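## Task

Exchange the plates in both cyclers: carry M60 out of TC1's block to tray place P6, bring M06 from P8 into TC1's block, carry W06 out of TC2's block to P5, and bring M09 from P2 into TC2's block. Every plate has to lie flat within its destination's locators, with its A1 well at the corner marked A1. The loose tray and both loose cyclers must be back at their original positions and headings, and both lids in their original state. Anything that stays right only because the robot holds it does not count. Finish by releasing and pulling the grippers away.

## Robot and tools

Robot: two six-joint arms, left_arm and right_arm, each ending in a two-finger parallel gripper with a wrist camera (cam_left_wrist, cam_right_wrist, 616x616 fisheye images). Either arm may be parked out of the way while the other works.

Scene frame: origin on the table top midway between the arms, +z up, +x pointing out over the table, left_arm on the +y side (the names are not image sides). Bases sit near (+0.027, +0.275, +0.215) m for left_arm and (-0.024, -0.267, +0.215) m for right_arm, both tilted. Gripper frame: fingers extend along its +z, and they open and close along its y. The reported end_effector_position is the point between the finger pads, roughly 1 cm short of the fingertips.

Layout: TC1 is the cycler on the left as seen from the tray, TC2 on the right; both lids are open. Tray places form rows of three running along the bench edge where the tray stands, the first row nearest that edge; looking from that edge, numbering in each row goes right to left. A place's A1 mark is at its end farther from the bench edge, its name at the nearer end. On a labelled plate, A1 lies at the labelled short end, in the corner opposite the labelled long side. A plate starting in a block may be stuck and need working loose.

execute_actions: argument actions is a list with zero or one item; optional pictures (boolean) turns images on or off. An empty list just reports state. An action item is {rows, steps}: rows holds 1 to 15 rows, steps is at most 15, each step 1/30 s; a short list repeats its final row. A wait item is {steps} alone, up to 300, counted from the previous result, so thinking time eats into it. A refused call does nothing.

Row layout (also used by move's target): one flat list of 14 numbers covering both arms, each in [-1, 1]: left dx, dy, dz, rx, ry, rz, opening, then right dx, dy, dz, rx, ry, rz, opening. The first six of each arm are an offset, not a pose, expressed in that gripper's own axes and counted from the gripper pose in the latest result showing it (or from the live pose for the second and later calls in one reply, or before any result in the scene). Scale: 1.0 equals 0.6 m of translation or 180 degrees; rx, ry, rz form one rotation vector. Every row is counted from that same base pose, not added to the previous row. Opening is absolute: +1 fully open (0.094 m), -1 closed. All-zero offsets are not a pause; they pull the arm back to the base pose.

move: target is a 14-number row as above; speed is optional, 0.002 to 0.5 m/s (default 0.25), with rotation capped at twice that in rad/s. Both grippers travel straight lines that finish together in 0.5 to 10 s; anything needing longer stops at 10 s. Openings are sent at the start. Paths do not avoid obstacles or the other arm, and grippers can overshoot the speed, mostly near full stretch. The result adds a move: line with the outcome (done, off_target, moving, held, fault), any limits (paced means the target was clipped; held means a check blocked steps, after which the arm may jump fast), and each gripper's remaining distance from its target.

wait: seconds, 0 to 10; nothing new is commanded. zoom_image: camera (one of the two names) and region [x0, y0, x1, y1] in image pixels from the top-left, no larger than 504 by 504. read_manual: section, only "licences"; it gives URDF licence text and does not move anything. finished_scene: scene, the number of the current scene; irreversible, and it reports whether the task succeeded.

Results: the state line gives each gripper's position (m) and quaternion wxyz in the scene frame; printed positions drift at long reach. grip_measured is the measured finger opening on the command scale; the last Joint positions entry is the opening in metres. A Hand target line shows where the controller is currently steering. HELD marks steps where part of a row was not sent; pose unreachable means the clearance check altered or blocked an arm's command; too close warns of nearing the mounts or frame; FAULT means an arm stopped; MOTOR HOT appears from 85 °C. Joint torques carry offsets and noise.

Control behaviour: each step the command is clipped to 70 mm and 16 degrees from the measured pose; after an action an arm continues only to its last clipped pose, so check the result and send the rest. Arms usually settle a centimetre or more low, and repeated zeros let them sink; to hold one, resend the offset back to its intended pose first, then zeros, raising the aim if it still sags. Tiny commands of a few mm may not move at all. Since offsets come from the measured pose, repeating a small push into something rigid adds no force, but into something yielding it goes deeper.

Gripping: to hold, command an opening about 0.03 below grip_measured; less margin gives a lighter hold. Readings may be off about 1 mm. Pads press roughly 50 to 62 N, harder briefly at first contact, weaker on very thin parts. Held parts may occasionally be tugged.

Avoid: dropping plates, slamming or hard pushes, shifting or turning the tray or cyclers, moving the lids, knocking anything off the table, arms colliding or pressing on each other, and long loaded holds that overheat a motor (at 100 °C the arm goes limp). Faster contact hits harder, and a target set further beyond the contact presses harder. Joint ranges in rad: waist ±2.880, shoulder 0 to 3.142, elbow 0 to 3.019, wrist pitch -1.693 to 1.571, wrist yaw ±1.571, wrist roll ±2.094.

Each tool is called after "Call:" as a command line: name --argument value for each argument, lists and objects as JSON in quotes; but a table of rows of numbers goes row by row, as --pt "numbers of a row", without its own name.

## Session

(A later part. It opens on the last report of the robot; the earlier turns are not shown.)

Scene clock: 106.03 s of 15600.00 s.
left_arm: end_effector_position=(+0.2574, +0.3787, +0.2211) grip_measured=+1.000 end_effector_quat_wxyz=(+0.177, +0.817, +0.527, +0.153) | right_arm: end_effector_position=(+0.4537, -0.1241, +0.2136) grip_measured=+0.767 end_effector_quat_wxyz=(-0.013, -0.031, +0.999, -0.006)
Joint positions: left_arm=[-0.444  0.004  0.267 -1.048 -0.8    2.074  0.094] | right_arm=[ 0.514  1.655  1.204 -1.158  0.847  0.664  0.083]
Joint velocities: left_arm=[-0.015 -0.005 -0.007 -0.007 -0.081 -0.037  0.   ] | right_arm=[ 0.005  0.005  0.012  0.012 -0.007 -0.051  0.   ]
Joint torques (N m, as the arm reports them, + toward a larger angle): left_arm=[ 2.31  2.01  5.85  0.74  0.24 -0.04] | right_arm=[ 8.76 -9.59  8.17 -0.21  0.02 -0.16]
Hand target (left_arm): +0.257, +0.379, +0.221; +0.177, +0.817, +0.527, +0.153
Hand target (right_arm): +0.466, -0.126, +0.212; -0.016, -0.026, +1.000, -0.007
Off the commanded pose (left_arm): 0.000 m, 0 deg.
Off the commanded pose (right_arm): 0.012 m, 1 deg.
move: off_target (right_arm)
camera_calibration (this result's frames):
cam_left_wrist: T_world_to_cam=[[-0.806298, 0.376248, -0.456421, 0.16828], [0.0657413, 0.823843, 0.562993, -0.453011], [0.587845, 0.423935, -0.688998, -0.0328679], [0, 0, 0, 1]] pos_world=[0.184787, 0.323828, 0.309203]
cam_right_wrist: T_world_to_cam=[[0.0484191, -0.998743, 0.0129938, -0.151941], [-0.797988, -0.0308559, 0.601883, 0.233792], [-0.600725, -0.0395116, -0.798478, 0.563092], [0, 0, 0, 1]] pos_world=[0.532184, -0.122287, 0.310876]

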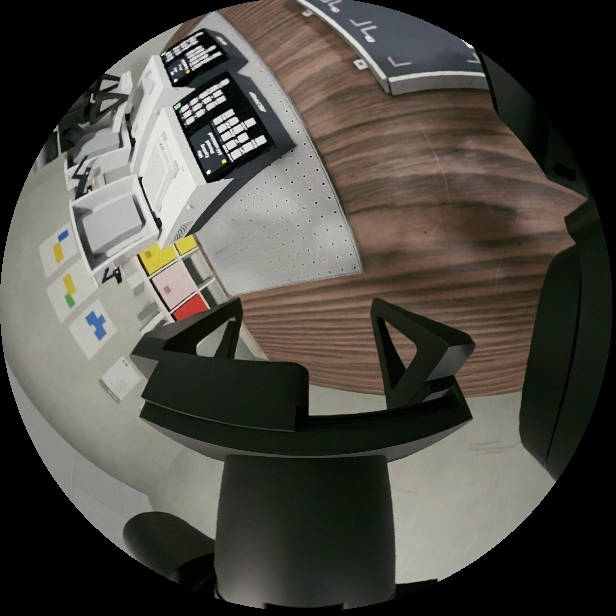

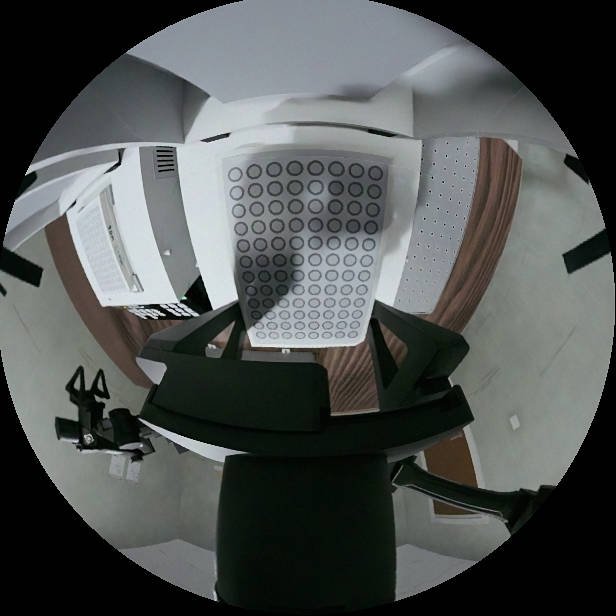

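Call:
move --target '[0,0,0,0,0,0,1, -0.008,0.003,0.055,0,0,0,0.4]' --speed 0.06

Scene clock: 107.73 s of 15600.00 s.
left_arm: end_effector_position=(+0.2574, +0.3787, +0.2211) grip_measured=+1.000 end_effector_quat_wxyz=(+0.177, +0.817, +0.527, +0.153) | right_arm: end_effector_position=(+0.4612, -0.1203, +0.1913) grip_measured=+0.767 end_effector_quat_wxyz=(-0.005, -0.027, +1.000, -0.001)
Joint positions: left_arm=[-0.444  0.004  0.267 -1.048 -0.8    2.074  0.094] | right_arm=[ 0.476  1.671  1.186 -1.053  0.847  0.591  0.083]
Joint velocities: left_arm=[-0.015 -0.005 -0.017  0.022  0.051 -0.081  0.   ] | right_arm=[-0.005 -0.005 -0.002 -0.007 -0.081 -0.051 -0.001]
Joint torques (N m, as the arm reports them, + toward a larger angle): left_arm=[ 2.17  1.91  5.78  0.76  0.21 -0.02] | right_arm=[ 8.69 -9.91  4.71  0.52  0.11 -0.23]
Hand target (left_arm): +0.257, +0.379, +0.221; +0.177, +0.817, +0.527, +0.153
Hand target (right_arm): +0.457, -0.123, +0.180; -0.013, -0.031, +0.999, -0.006
Off the commanded pose (left_arm): 0.000 m, 0 deg.
Off the commanded pose (right_arm): 0.012 m, 1 deg.
move: off_target (right_arm)
camera_calibration (this result's frames):
cam_left_wrist: T_world_to_cam=[[-0.806298, 0.376248, -0.456421, 0.16828], [0.0657413, 0.823843, 0.562993, -0.453011], [0.587845, 0.423935, -0.688998, -0.0328679], [0, 0, 0, 1]] pos_world=[0.184787, 0.323828, 0.309203]
cam_right_wrist: T_world_to_cam=[[0.0422, -0.999107, 0.00193357, -0.143279], [-0.806751, -0.0329335, 0.589973, 0.259397], [-0.589382, -0.0264567, -0.807421, 0.547934], [0, 0, 0, 1]] pos_world=[0.538257, -0.120111, 0.289653]

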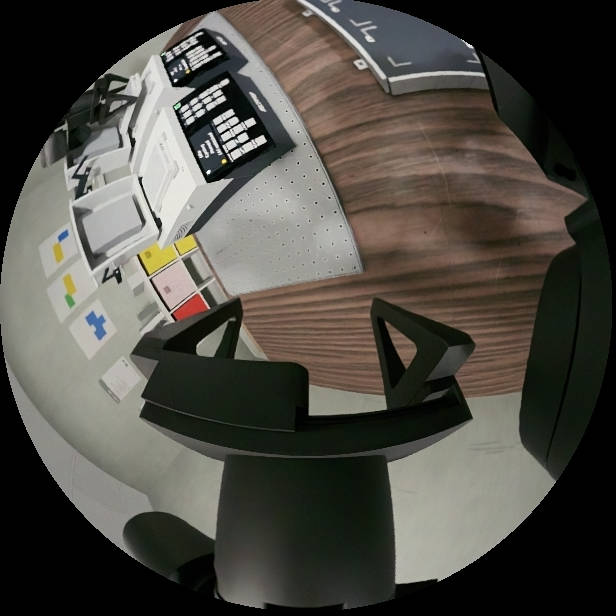

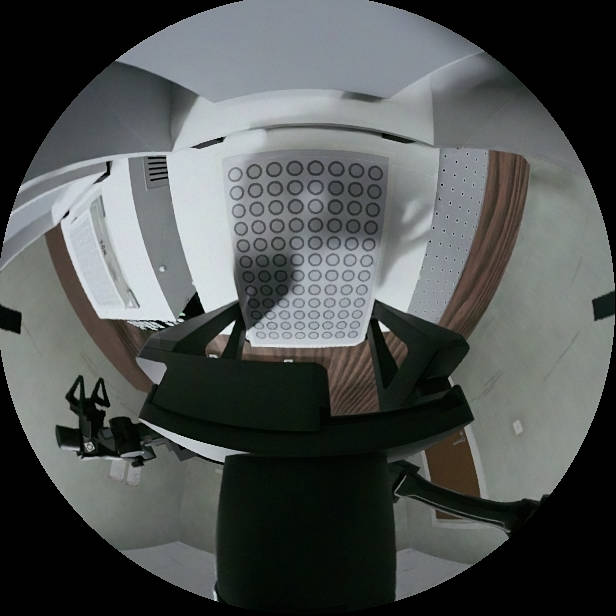

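Call:
move --target '[0,0,0,0,0,0,1, 0.014,-0.004,0.042,0.006,0.012,0,0.4]' --speed 0.05

Scene clock: 109.40 s of 15600.00 s.
left_arm: end_effector_position=(+0.2574, +0.3787, +0.2211) grip_measured=+1.000 end_effector_quat_wxyz=(+0.177, +0.817, +0.527, +0.153) | right_arm: end_effector_position=(+0.4566, -0.1204, +0.1777) grip_measured=+0.767 end_effector_quat_wxyz=(-0.015, -0.026, +1.000, -0.005)
Joint positions: left_arm=[-0.444  0.004  0.267 -1.048 -0.8    2.074  0.094] | right_arm=[ 0.457  1.687  1.177 -1.037  0.843  0.589  0.083]
Joint velocities: left_arm=[ 0.005 -0.005 -0.012 -0.002 -0.037 -0.007  0.   ] | right_arm=[-0.005 -0.005 -0.002  0.012  0.037 -0.007 -0.001]
Joint torques (N m, as the arm reports them, + toward a larger angle): left_arm=[ 2.19  2.12  5.91  0.72  0.23 -0.02] | right_arm=[ 8.86 -9.75  4.51  0.48  0.02 -0.21]
Hand target (left_arm): +0.257, +0.379, +0.221; +0.177, +0.817, +0.527, +0.153
Hand target (right_arm): +0.453, -0.123, +0.166; -0.024, -0.027, +0.999, -0.010
Off the commanded pose (left_arm): 0.000 m, 0 deg.
Off the commanded pose (right_arm): 0.013 m, 1 deg.
move: off_target (right_arm)
camera_calibration (this result's frames):
cam_left_wrist: T_world_to_cam=[[-0.806298, 0.376248, -0.456421, 0.16828], [0.0657413, 0.823843, 0.562993, -0.453011], [0.587845, 0.423935, -0.688998, -0.0328679], [0, 0, 0, 1]] pos_world=[0.184787, 0.323828, 0.309203]
cam_right_wrist: T_world_to_cam=[[0.0397391, -0.99915, 0.0109366, -0.143597], [-0.795438, -0.0250089, 0.605519, 0.25678], [-0.604731, -0.0327622, -0.795756, 0.538493], [0, 0, 0, 1]] pos_world=[0.535602, -0.119411, 0.274594]

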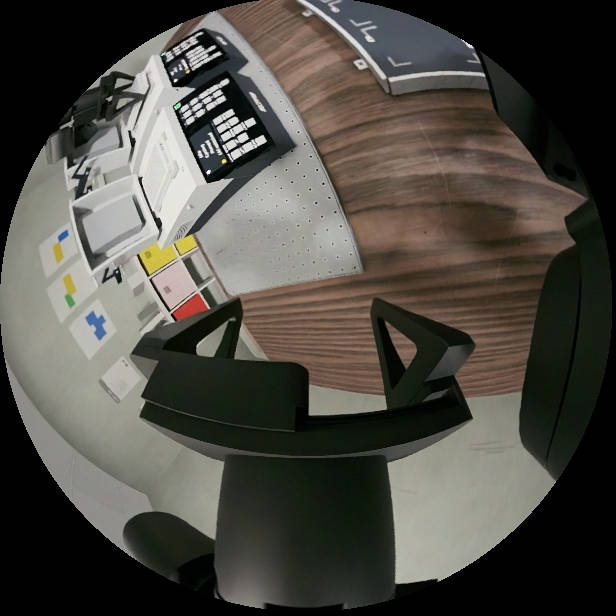

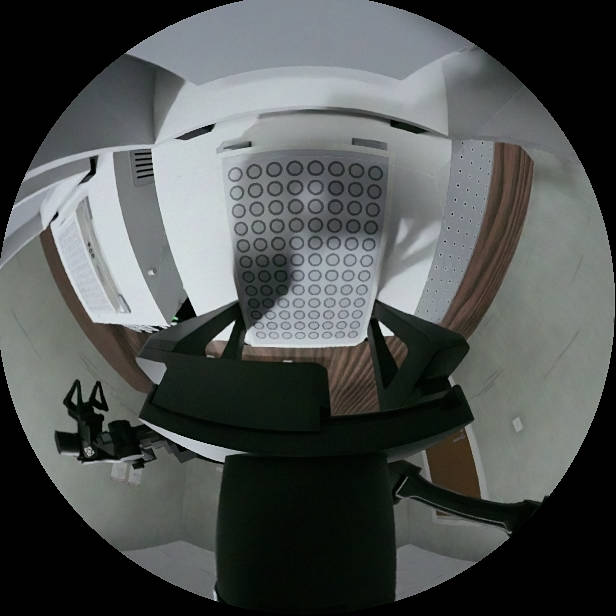

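Call:
move --target '[0,0,0,0,0,0,1, 0.006,-0.004,0.034,0.004,0.006,0,0.4]' --speed 0.04

Call:
move --target '[0,0,0,0,0,0,1, 0,0,0,0,0,0,1]'

Call:
move --target '[0,0,0,0,0,0,1, 0,0,-0.07,0,0,0,1]' --speed 0.1

Call:
move --target '[0,0,0,0,0,0,1, 0.2,0,0,0,0,0,1]'

Call:
zoom_image --camera "cam_right_wrist" --region '[180,20,440,280]'

Scene clock: 111.67 s of 15600.00 s.
left_arm: end_effector_position=(+0.2574, +0.3787, +0.2211) grip_measured=+1.000 end_effector_quat_wxyz=(+0.177, +0.817, +0.527, +0.153) | right_arm: end_effector_position=(+0.4578, -0.1209, +0.1707) grip_measured=+0.767 end_effector_quat_wxyz=(-0.014, -0.023, +1.000, -0.005)
Joint positions: left_arm=[-0.444  0.004  0.267 -1.048 -0.8    2.074  0.094] | right_arm=[ 0.444  1.691  1.17  -1.01   0.843  0.575  0.083]
Joint velocities: left_arm=[ 0.005 -0.005 -0.007 -0.012  0.022  0.022  0.   ] | right_arm=[-0.005 -0.005 -0.012 -0.017  0.007  0.022  0.   ]
Joint torques (N m, as the arm reports them, + toward a larger angle): left_arm=[ 2.25  2.58  5.85  0.8   0.25 -0.03] | right_arm=[ 8.04 -9.81  4.36  0.67  0.08 -0.24]
Hand target (left_arm): +0.257, +0.379, +0.221; +0.177, +0.817, +0.527, +0.153
Hand target (right_arm): +0.452, -0.123, +0.158; -0.025, -0.026, +0.999, -0.012
Off the commanded pose (left_arm): 0.000 m, 0 deg.
Off the commanded pose (right_arm): 0.014 m, 1 deg.
move: off_target (right_arm)
camera_calibration (this result's frames):
cam_left_wrist: T_world_to_cam=[[-0.806298, 0.376248, -0.456421, 0.16828], [0.0657413, 0.823843, 0.562993, -0.453011], [0.587845, 0.423935, -0.688998, -0.0328679], [0, 0, 0, 1]] pos_world=[0.184787, 0.323828, 0.309203]
cam_right_wrist: T_world_to_cam=[[0.0328459, -0.999404, 0.0106208, -0.140896], [-0.79652, -0.0197561, 0.604289, 0.263226], [-0.603719, -0.0283081, -0.796695, 0.533828], [0, 0, 0, 1]] pos_world=[0.536575, -0.1205, 0.26773]

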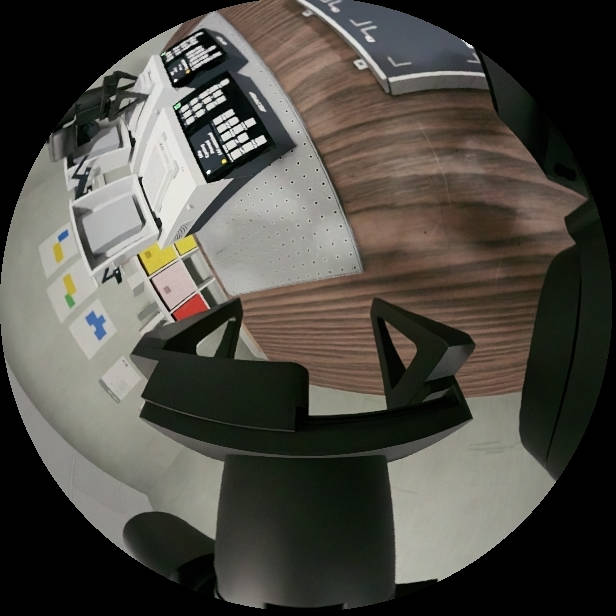

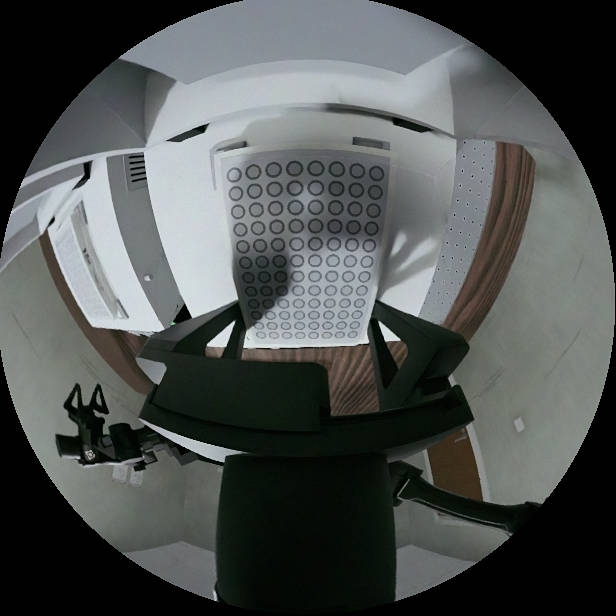

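Scene clock: 112.17 s of 15600.00 s.
left_arm: end_effector_position=(+0.2574, +0.3787, +0.2211) grip_measured=+1.000 end_effector_quat_wxyz=(+0.177, +0.817, +0.527, +0.153) | right_arm: end_effector_position=(+0.4578, -0.1209, +0.1707) grip_measured=+1.000 end_effector_quat_wxyz=(-0.014, -0.023, +1.000, -0.005)
Joint positions: left_arm=[-0.444  0.004  0.267 -1.048 -0.8    2.074  0.094] | right_arm=[ 0.444  1.691  1.17  -1.01   0.843  0.575  0.094]
Joint velocities: left_arm=[-0.005 -0.005  0.017 -0.007  0.007 -0.051  0.   ] | right_arm=[ 0.005 -0.005  0.002 -0.002 -0.051  0.022  0.   ]
Joint torques (N m, as the arm reports them, + toward a larger angle): left_arm=[ 2.09  2.22  5.89  0.77  0.2  -0.06] | right_arm=[ 10.41 -10.76   5.18   0.12   0.1   -0.13]
Hand target (left_arm): +0.257, +0.379, +0.221; +0.177, +0.817, +0.527, +0.153
Hand target (right_arm): +0.458, -0.121, +0.171; -0.014, -0.023, +1.000, -0.005
Off the commanded pose (left_arm): 0.000 m, 0 deg.
Off the commanded pose (right_arm): 0.000 m, 0 deg.
move: done
camera_calibration (this result's frames):
cam_left_wrist: T_world_to_cam=[[-0.806298, 0.376248, -0.456421, 0.16828], [0.0657413, 0.823843, 0.562993, -0.453011], [0.587845, 0.423935, -0.688998, -0.0328679], [0, 0, 0, 1]] pos_world=[0.184787, 0.323828, 0.309203]
cam_right_wrist: T_world_to_cam=[[0.0328459, -0.999404, 0.0106208, -0.140896], [-0.79652, -0.0197561, 0.604289, 0.263226], [-0.603719, -0.0283081, -0.796695, 0.533828], [0, 0, 0, 1]] pos_world=[0.536575, -0.1205, 0.26773]

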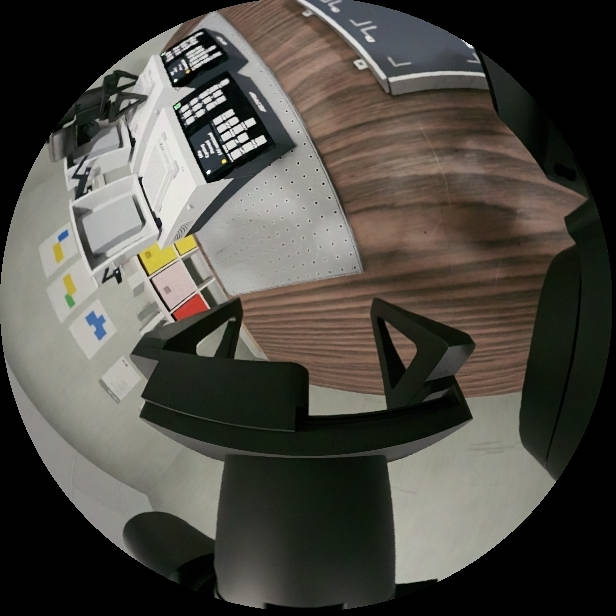

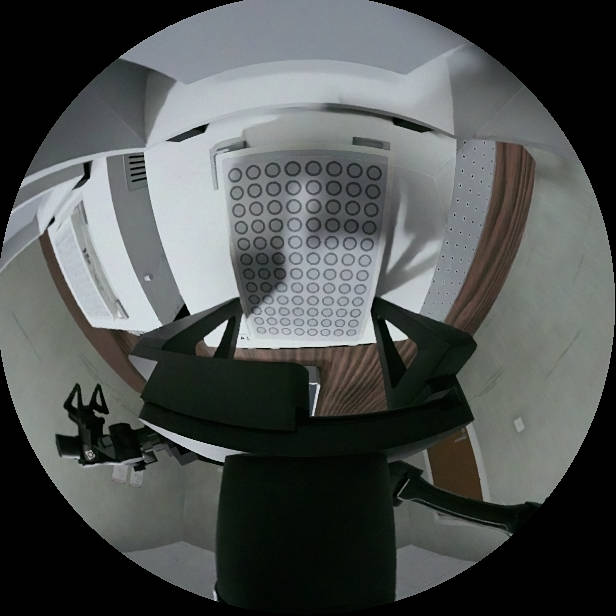

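Scene clock: 113.03 s of 15600.00 s.
left_arm: end_effector_position=(+0.2574, +0.3787, +0.2211) grip_measured=+1.000 end_effector_quat_wxyz=(+0.177, +0.817, +0.527, +0.153) | right_arm: end_effector_position=(+0.4424, -0.1227, +0.1989) grip_measured=+1.000 end_effector_quat_wxyz=(-0.027, -0.038, +0.999, -0.015)
Joint positions: left_arm=[-0.444  0.004  0.267 -1.048 -0.8    2.074  0.094] | right_arm=[ 0.501  1.675  1.184 -1.152  0.842  0.666  0.094]
Joint velocities: left_arm=[ 0.015  0.005 -0.002 -0.002 -0.022 -0.022  0.   ] | right_arm=[-0.005  0.005 -0.002 -0.007 -0.066 -0.037  0.   ]
Joint torques (N m, as the arm reports them, + toward a larger angle): left_arm=[ 2.31  2.35  6.07  0.79  0.22 -0.03] | right_arm=[ 10.91 -10.52   8.21  -0.37   0.13  -0.02]
Hand target (left_arm): +0.257, +0.379, +0.221; +0.177, +0.817, +0.527, +0.153
Hand target (right_arm): +0.458, -0.121, +0.213; -0.014, -0.023, +1.000, -0.005
Off the commanded pose (left_arm): 0.000 m, 0 deg.
Off the commanded pose (right_arm): 0.022 m, 3 deg.
move: off_target (right_arm)
camera_calibration (this result's frames):
cam_left_wrist: T_world_to_cam=[[-0.806298, 0.376248, -0.456421, 0.16828], [0.0657413, 0.823843, 0.562993, -0.453011], [0.587845, 0.423935, -0.688998, -0.0328679], [0, 0, 0, 1]] pos_world=[0.184787, 0.323828, 0.309203]
cam_right_wrist: T_world_to_cam=[[0.0637953, -0.997556, 0.0284923, -0.159481], [-0.780027, -0.0320348, 0.624925, 0.22104], [-0.622485, -0.062092, -0.780165, 0.547824], [0, 0, 0, 1]] pos_world=[0.523603, -0.117995, 0.293803]

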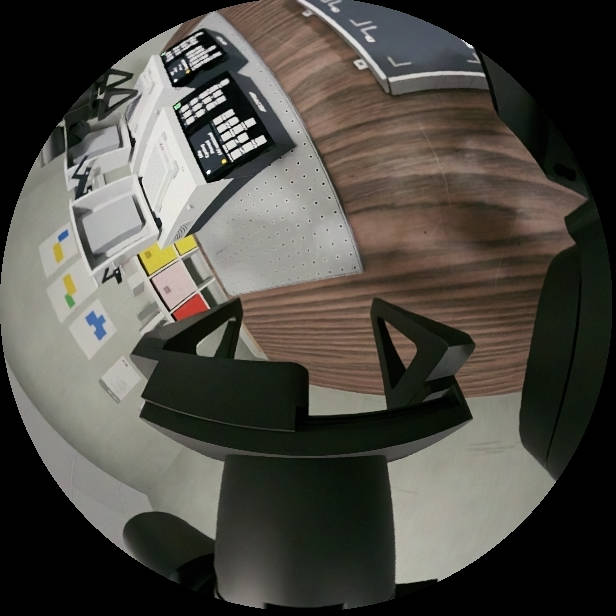

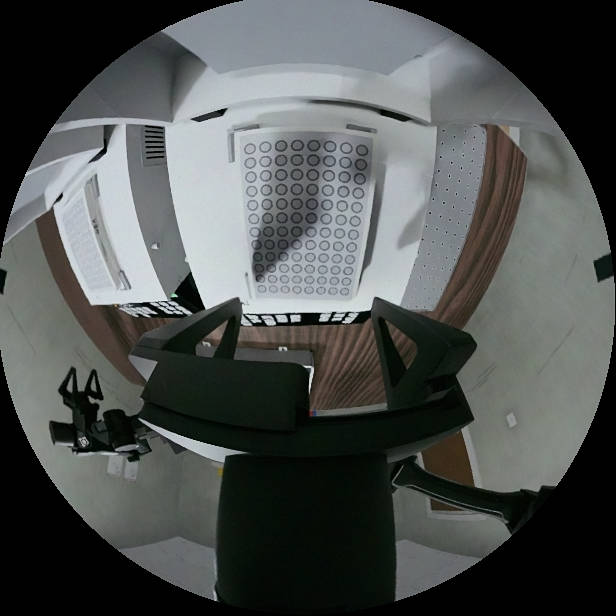

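Scene clock: 114.10 s of 15600.00 s.
left_arm: end_effector_position=(+0.2574, +0.3787, +0.2211) grip_measured=+1.000 end_effector_quat_wxyz=(+0.177, +0.817, +0.527, +0.153) | right_arm: end_effector_position=(+0.3224, -0.1307, +0.2027) grip_measured=+1.000 end_effector_quat_wxyz=(-0.032, -0.045, +0.998, -0.020)
Joint positions: left_arm=[-0.444  0.004  0.267 -1.048 -0.8    2.074  0.094] | right_arm=[ 0.632  1.571  0.884 -1.119  0.822  0.859  0.094]
Joint velocities: left_arm=[-0.015 -0.005  0.007  0.002  0.007  0.007  0.   ] | right_arm=[ 0.005  0.005  0.002  0.002 -0.022 -0.022  0.   ]
Joint torques (N m, as the arm reports them, + toward a larger angle): left_arm=[ 2.41  2.3   5.85  0.79  0.21 -0.03] | right_arm=[ 8.76 -8.03  5.05  0.37  0.09 -0.01]
Hand target (left_arm): +0.257, +0.379, +0.221; +0.177, +0.817, +0.527, +0.153
Hand target (right_arm): +0.323, -0.129, +0.206; -0.027, -0.038, +0.999, -0.015
Off the commanded pose (left_arm): 0.000 m, 0 deg.
Off the commanded pose (right_arm): 0.003 m, 1 deg.
move: done
camera_calibration (this result's frames):
cam_left_wrist: T_world_to_cam=[[-0.806298, 0.376248, -0.456421, 0.16828], [0.0657413, 0.823843, 0.562993, -0.453011], [0.587845, 0.423935, -0.688998, -0.0328679], [0, 0, 0, 1]] pos_world=[0.184787, 0.323828, 0.309203]
cam_right_wrist: T_world_to_cam=[[0.07944, -0.996123, 0.0377857, -0.166692], [-0.773394, -0.0376735, 0.632805, 0.120276], [-0.628929, -0.0794933, -0.773388, 0.474046], [0, 0, 0, 1]] pos_world=[0.404404, -0.123831, 0.296809]

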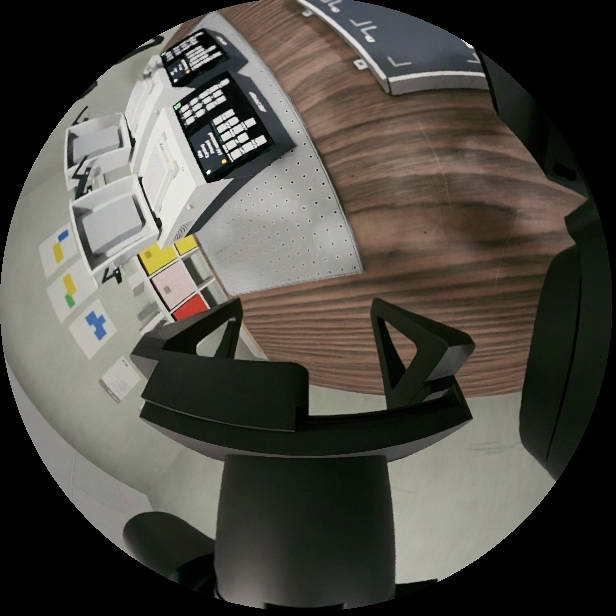

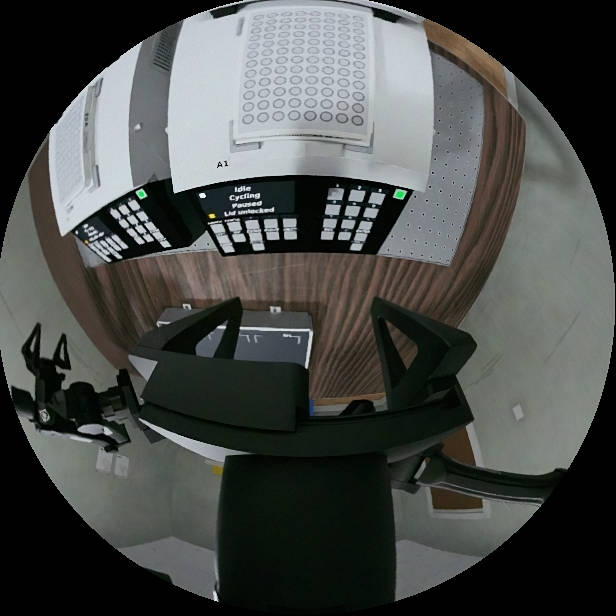

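Region (180, 20, 440, 280) of cam_right_wrist's 616x616 image, scaled by 1.938, with more detail than that image has.

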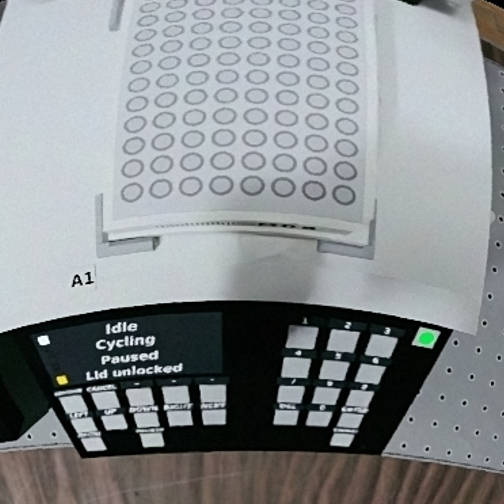

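Call:
move --target '[0,0,0,0,0,0,1, -0.235,0.002,0,-0.013,-0.02,0.01,1]' --speed 0.15

Call:
move --target '[0,0,0,0,0,0,1, 0.008,0,0.06,0,0,0,1]' --speed 0.06

Scene clock: 117.10 s of 15600.00 s.
left_arm: end_effector_position=(+0.2574, +0.3787, +0.2211) grip_measured=+1.000 end_effector_quat_wxyz=(+0.177, +0.817, +0.527, +0.153) | right_arm: end_effector_position=(+0.4473, -0.1192, +0.1967) grip_measured=+1.000 end_effector_quat_wxyz=(-0.003, -0.041, +0.999, +0.001)
Joint positions: left_arm=[-0.444  0.004  0.267 -1.048 -0.8    2.074  0.094] | right_arm=[ 0.498  1.652  1.15  -1.052  0.848  0.591  0.094]
Joint velocities: left_arm=[-0.015 -0.005  0.002 -0.007  0.037 -0.022  0.   ] | right_arm=[ 0.005  0.005 -0.012  0.002 -0.007 -0.007  0.   ]
Joint torques (N m, as the arm reports them, + toward a larger angle): left_arm=[ 2.54  2.24  5.96  0.76  0.19 -0.05] | right_arm=[ 8.8  -8.64  7.98  0.59  0.14 -0.21]
Hand target (left_arm): +0.257, +0.379, +0.221; +0.177, +0.817, +0.527, +0.153
Hand target (right_arm): +0.462, -0.120, +0.193; -0.001, -0.030, +1.000, +0.002
Off the commanded pose (left_arm): 0.000 m, 0 deg.
Off the commanded pose (right_arm): 0.016 m, 1 deg.
move: off_target (right_arm)
camera_calibration (this result's frames):
cam_left_wrist: T_world_to_cam=[[-0.806298, 0.376248, -0.456421, 0.16828], [0.0657413, 0.823843, 0.562993, -0.453011], [0.587845, 0.423935, -0.688998, -0.0328679], [0, 0, 0, 1]] pos_world=[0.184787, 0.323828, 0.309203]
cam_right_wrist: T_world_to_cam=[[0.0691557, -0.997605, -0.00152847, -0.152742], [-0.808387, -0.0569365, 0.585891, 0.243745], [-0.584574, -0.0392821, -0.810389, 0.541053], [0, 0, 0, 1]] pos_world=[0.523889, -0.117244, 0.295422]

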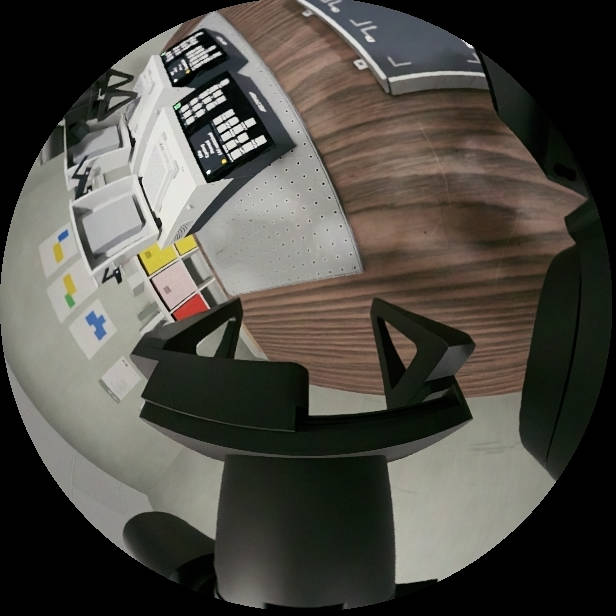

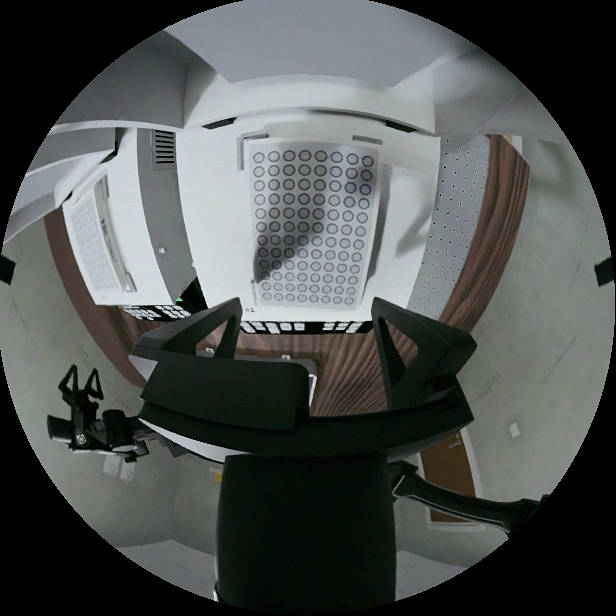

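Scene clock: 118.03 s of 15600.00 s.
left_arm: end_effector_position=(+0.2574, +0.3787, +0.2211) grip_measured=+1.000 end_effector_quat_wxyz=(+0.177, +0.817, +0.527, +0.153) | right_arm: end_effector_position=(+0.4478, -0.1176, +0.1729) grip_measured=+1.000 end_effector_quat_wxyz=(+0.007, -0.036, +0.999, +0.006)
Joint positions: left_arm=[-0.444  0.004  0.267 -1.048 -0.8    2.074  0.094] | right_arm=[ 0.46   1.658  1.106 -0.926  0.848  0.518  0.094]
Joint velocities: left_arm=[-0.024 -0.005 -0.002 -0.012  0.007 -0.022  0.   ] | right_arm=[ 0.005 -0.015 -0.002 -0.002 -0.022 -0.051  0.   ]
Joint torques (N m, as the arm reports them, + toward a larger angle): left_arm=[ 2.06  2.11  5.92  0.75  0.2  -0.01] | right_arm=[ 8.95 -9.45  4.42  0.72  0.01 -0.22]
Hand target (left_arm): +0.257, +0.379, +0.221; +0.177, +0.817, +0.527, +0.153
Hand target (right_arm): +0.442, -0.120, +0.161; -0.003, -0.041, +0.999, +0.001
Off the commanded pose (left_arm): 0.000 m, 0 deg.
Off the commanded pose (right_arm): 0.013 m, 1 deg.
move: off_target (right_arm)
camera_calibration (this result's frames):
cam_left_wrist: T_world_to_cam=[[-0.806298, 0.376248, -0.456421, 0.16828], [0.0657413, 0.823843, 0.562993, -0.453011], [0.587845, 0.423935, -0.688998, -0.0328679], [0, 0, 0, 1]] pos_world=[0.184787, 0.323828, 0.309203]
cam_right_wrist: T_world_to_cam=[[0.0600528, -0.998126, -0.01174, -0.145442], [-0.819931, -0.0560325, 0.569714, 0.266234], [-0.569305, -0.0245869, -0.821759, 0.518965], [0, 0, 0, 1]] pos_world=[0.522477, -0.117492, 0.273079]

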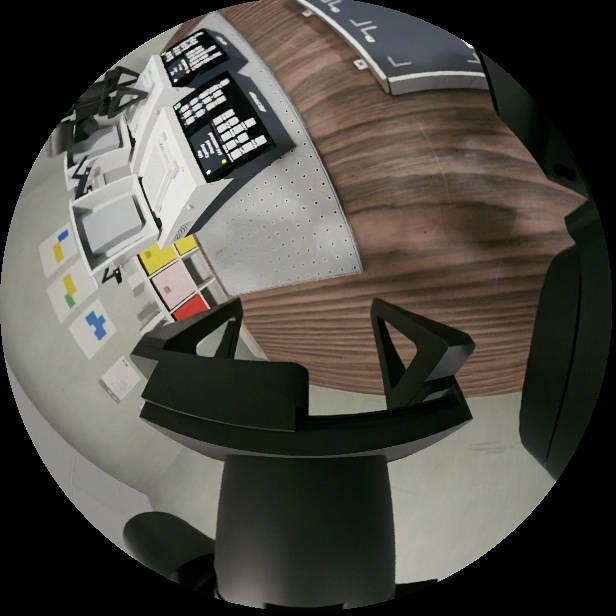

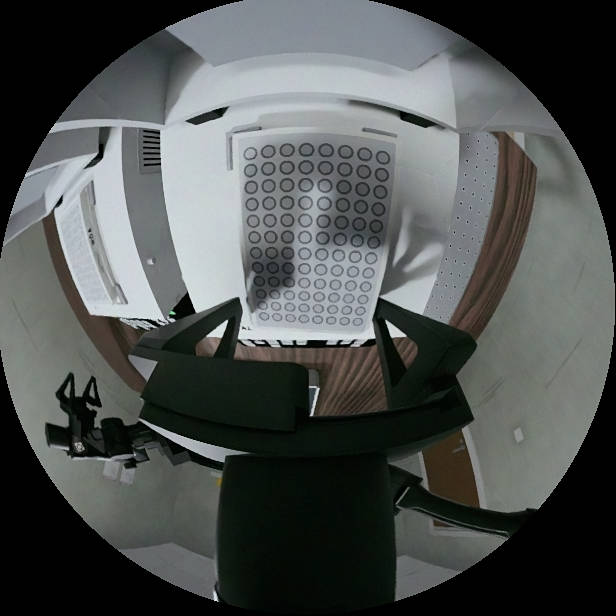

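Call:
move --target '[0,0,0,0,0,0,1, -0.035,0,0,0,0,0,1]' --speed 0.05

Call:
move --target '[0,0,0,0,0,0,1, 0,0,0,0,0,0,0.84]'

Call:
move --target '[0,0,0,0,0,0,1, 0,0,0,0,0,0,1]'

Call:
move --target '[0,0,0,0,0,0,1, 0,0,-0.07,0,0,0,1]' --speed 0.1

Call:
zoom_image --camera "cam_right_wrist" --region '[190,100,430,340]'

Scene clock: 120.40 s of 15600.00 s.
left_arm: end_effector_position=(+0.2574, +0.3787, +0.2211) grip_measured=+1.000 end_effector_quat_wxyz=(+0.177, +0.817, +0.527, +0.153) | right_arm: end_effector_position=(+0.4545, -0.1155, +0.1747) grip_measured=+1.000 end_effector_quat_wxyz=(+0.008, -0.042, +0.999, +0.007)
Joint positions: left_arm=[-0.444  0.004  0.267 -1.048 -0.8    2.074  0.094] | right_arm=[ 0.46   1.667  1.128 -0.934  0.848  0.503  0.094]
Joint velocities: left_arm=[ 0.005 -0.015  0.002 -0.027  0.007 -0.007  0.   ] | right_arm=[-0.005 -0.015 -0.007  0.002  0.007 -0.066  0.   ]
Joint torques (N m, as the arm reports them, + toward a larger angle): left_arm=[ 2.7   2.17  5.8   0.72  0.24 -0.06] | right_arm=[ 9.05 -9.    8.21 -0.16  0.06 -0.17]
Hand target (left_arm): +0.257, +0.379, +0.221; +0.177, +0.817, +0.527, +0.153
Hand target (right_arm): +0.468, -0.117, +0.173; +0.007, -0.037, +0.999, +0.006
Off the commanded pose (left_arm): 0.000 m, 0 deg.
Off the commanded pose (right_arm): 0.014 m, 1 deg.
move: off_target (right_arm)
camera_calibration (this result's frames):
cam_left_wrist: T_world_to_cam=[[-0.806298, 0.376248, -0.456421, 0.16828], [0.0657413, 0.823843, 0.562993, -0.453011], [0.587845, 0.423935, -0.688998, -0.0328679], [0, 0, 0, 1]] pos_world=[0.184787, 0.323828, 0.309203]
cam_right_wrist: T_world_to_cam=[[0.0720583, -0.997318, -0.0128205, -0.148927], [-0.820482, -0.0665804, 0.567782, 0.270133], [-0.567112, -0.0303944, -0.823079, 0.522928], [0, 0, 0, 1]] pos_world=[0.528929, -0.114648, 0.275125]

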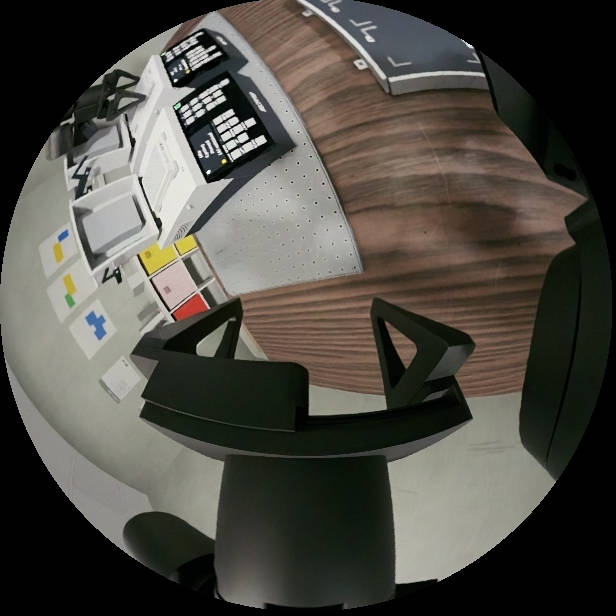

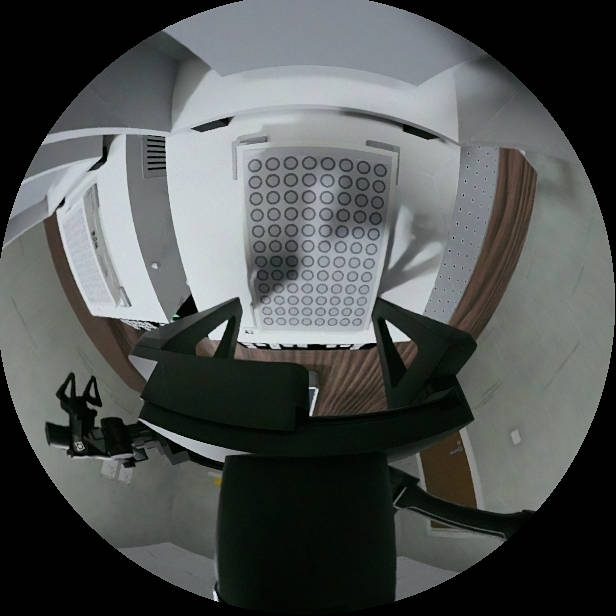

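Scene clock: 120.90 s of 15600.00 s.
left_arm: end_effector_position=(+0.2574, +0.3787, +0.2211) grip_measured=+1.000 end_effector_quat_wxyz=(+0.177, +0.817, +0.527, +0.153) | right_arm: end_effector_position=(+0.4552, -0.1177, +0.1752) grip_measured=+0.843 end_effector_quat_wxyz=(+0.010, -0.042, +0.999, +0.003)
Joint positions: left_arm=[-0.444  0.004  0.267 -1.048 -0.8    2.074  0.094] | right_arm=[ 0.46   1.665  1.128 -0.938  0.856  0.505  0.087]
Joint velocities: left_arm=[ 0.005 -0.005  0.002 -0.007 -0.022 -0.081  0.   ] | right_arm=[-0.015 -0.005 -0.012 -0.002  0.022 -0.037  0.001]
Joint torques (N m, as the arm reports them, + toward a larger angle): left_arm=[ 2.57  2.2   5.89  0.77  0.23 -0.05] | right_arm=[ 10.16 -10.25   5.24   0.39  -0.18  -0.15]
Hand target (left_arm): +0.257, +0.379, +0.221; +0.177, +0.817, +0.527, +0.153
Hand target (right_arm): +0.455, -0.116, +0.175; +0.008, -0.042, +0.999, +0.007
Off the commanded pose (left_arm): 0.000 m, 0 deg.
Off the commanded pose (right_arm): 0.002 m, 0 deg.
move: done
camera_calibration (this result's frames):
cam_left_wrist: T_world_to_cam=[[-0.806298, 0.376248, -0.456421, 0.16828], [0.0657413, 0.823843, 0.562993, -0.453011], [0.587845, 0.423935, -0.688998, -0.0328679], [0, 0, 0, 1]] pos_world=[0.184787, 0.323828, 0.309203]
cam_right_wrist: T_world_to_cam=[[0.0712951, -0.997443, -0.00486744, -0.152194], [-0.822572, -0.0615544, 0.56532, 0.272323], [-0.564174, -0.0363007, -0.824858, 0.521898], [0, 0, 0, 1]] pos_world=[0.529297, -0.116097, 0.275801]

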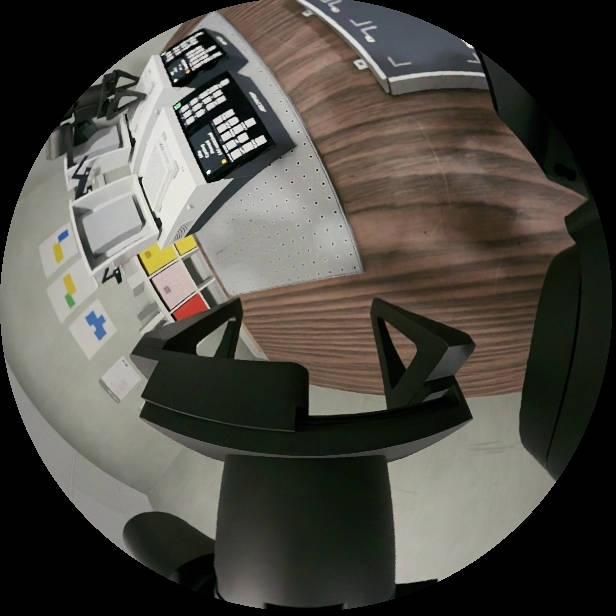

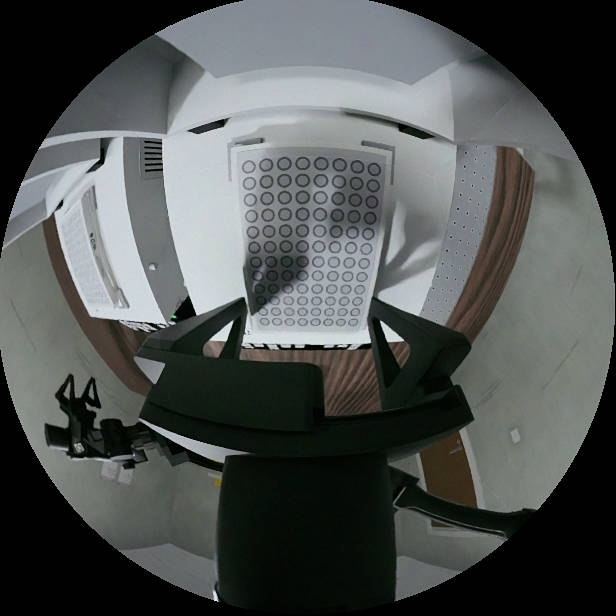

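Scene clock: 121.40 s of 15600.00 s.
left_arm: end_effector_position=(+0.2574, +0.3787, +0.2211) grip_measured=+1.000 end_effector_quat_wxyz=(+0.177, +0.817, +0.527, +0.153) | right_arm: end_effector_position=(+0.4552, -0.1177, +0.1752) grip_measured=+1.000 end_effector_quat_wxyz=(+0.010, -0.042, +0.999, +0.003)
Joint positions: left_arm=[-0.444  0.004  0.267 -1.048 -0.8    2.074  0.094] | right_arm=[ 0.46   1.665  1.128 -0.938  0.856  0.505  0.094]
Joint velocities: left_arm=[-0.015  0.005 -0.007 -0.017 -0.066 -0.022  0.   ] | right_arm=[-0.015 -0.015  0.017  0.027  0.007  0.037  0.   ]
Joint torques (N m, as the arm reports them, + toward a larger angle): left_arm=[ 2.17  2.58  5.89  0.68  0.24 -0.04] | right_arm=[ 10.82 -10.37   5.25   0.22   0.1   -0.13]
Hand target (left_arm): +0.257, +0.379, +0.221; +0.177, +0.817, +0.527, +0.153
Hand target (right_arm): +0.455, -0.118, +0.175; +0.009, -0.042, +0.999, +0.003
Off the commanded pose (left_arm): 0.000 m, 0 deg.
Off the commanded pose (right_arm): 0.000 m, 0 deg.
move: done
camera_calibration (this result's frames):
cam_left_wrist: T_world_to_cam=[[-0.806298, 0.376248, -0.456421, 0.16828], [0.0657413, 0.823843, 0.562993, -0.453011], [0.587845, 0.423935, -0.688998, -0.0328679], [0, 0, 0, 1]] pos_world=[0.184787, 0.323828, 0.309203]
cam_right_wrist: T_world_to_cam=[[0.0709146, -0.99747, -0.00487479, -0.152023], [-0.822594, -0.0612447, 0.565321, 0.272369], [-0.56419, -0.0360796, -0.824856, 0.521931], [0, 0, 0, 1]] pos_world=[0.529298, -0.116126, 0.275801]

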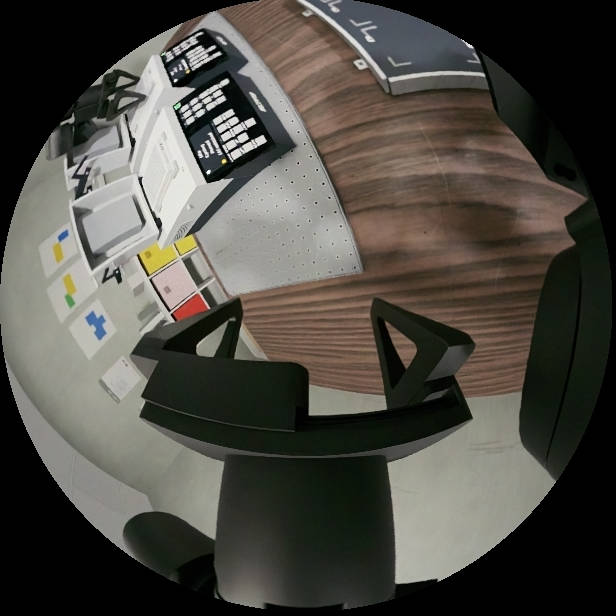

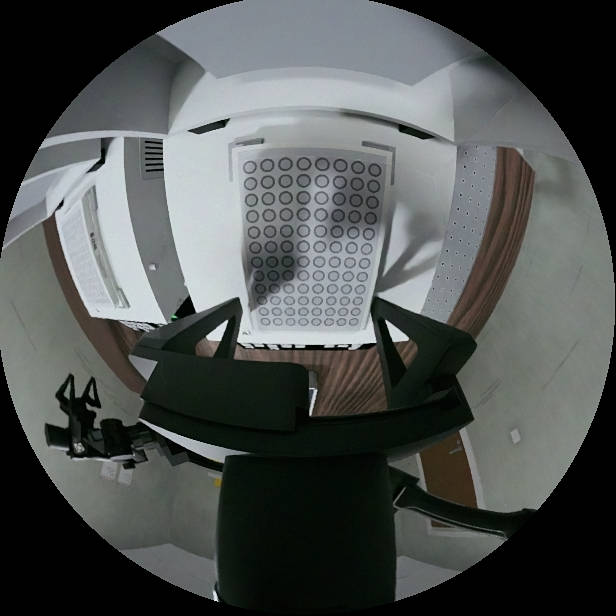

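Scene clock: 122.30 s of 15600.00 s.
left_arm: end_effector_position=(+0.2574, +0.3787, +0.2211) grip_measured=+1.000 end_effector_quat_wxyz=(+0.177, +0.817, +0.527, +0.153) | right_arm: end_effector_position=(+0.4368, -0.1201, +0.2032) grip_measured=+1.000 end_effector_quat_wxyz=(-0.004, -0.058, +0.998, -0.005)
Joint positions: left_arm=[-0.444  0.004  0.267 -1.048 -0.8    2.074  0.094] | right_arm=[ 0.52   1.644  1.136 -1.084  0.857  0.601  0.094]
Joint velocities: left_arm=[-0.015 -0.005 -0.002 -0.012  0.007  0.007  0.   ] | right_arm=[-0.005  0.015 -0.012 -0.007  0.066 -0.022  0.   ]
Joint torques (N m, as the arm reports them, + toward a larger angle): left_arm=[ 2.48  2.58  5.87  0.83  0.23 -0.04] | right_arm=[ 10.33 -10.08   8.52  -0.31   0.21  -0.11]
Hand target (left_arm): +0.257, +0.379, +0.221; +0.177, +0.817, +0.527, +0.153
Hand target (right_arm): +0.454, -0.118, +0.217; +0.009, -0.042, +0.999, +0.003
Off the commanded pose (left_arm): 0.000 m, 0 deg.
Off the commanded pose (right_arm): 0.023 m, 3 deg.
move: off_target (right_arm)
camera_calibration (this result's frames):
cam_left_wrist: T_world_to_cam=[[-0.806298, 0.376248, -0.456421, 0.16828], [0.0657413, 0.823843, 0.562993, -0.453011], [0.587845, 0.423935, -0.688998, -0.0328679], [0, 0, 0, 1]] pos_world=[0.184787, 0.323828, 0.309203]
cam_right_wrist: T_world_to_cam=[[0.102334, -0.994687, 0.0111975, -0.169708], [-0.805257, -0.0762256, 0.588005, 0.227275], [-0.584028, -0.0691895, -0.808779, 0.536077], [0, 0, 0, 1]] pos_world=[0.513466, -0.114391, 0.301829]

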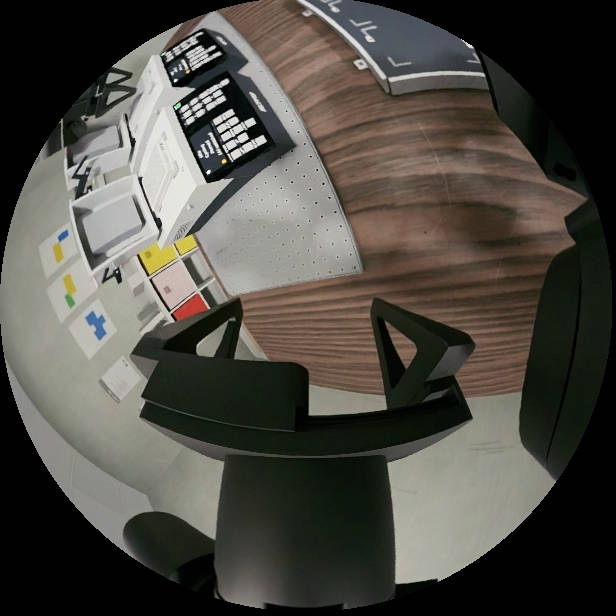

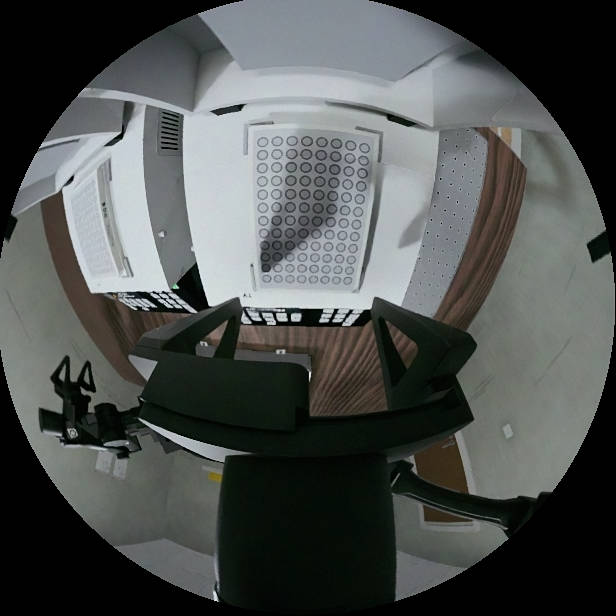

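Region (190, 100, 430, 340) of cam_right_wrist's 616x616 image, scaled by 2.100, with more detail than that image has.

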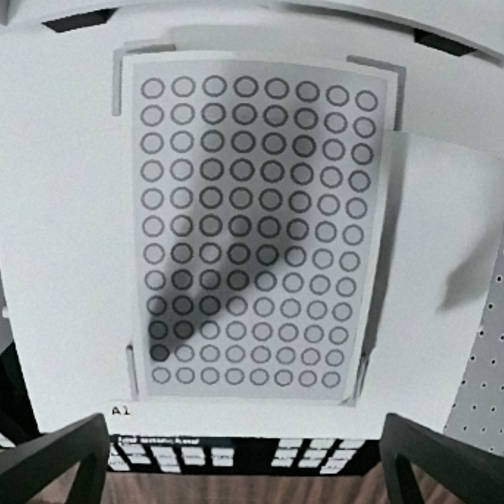

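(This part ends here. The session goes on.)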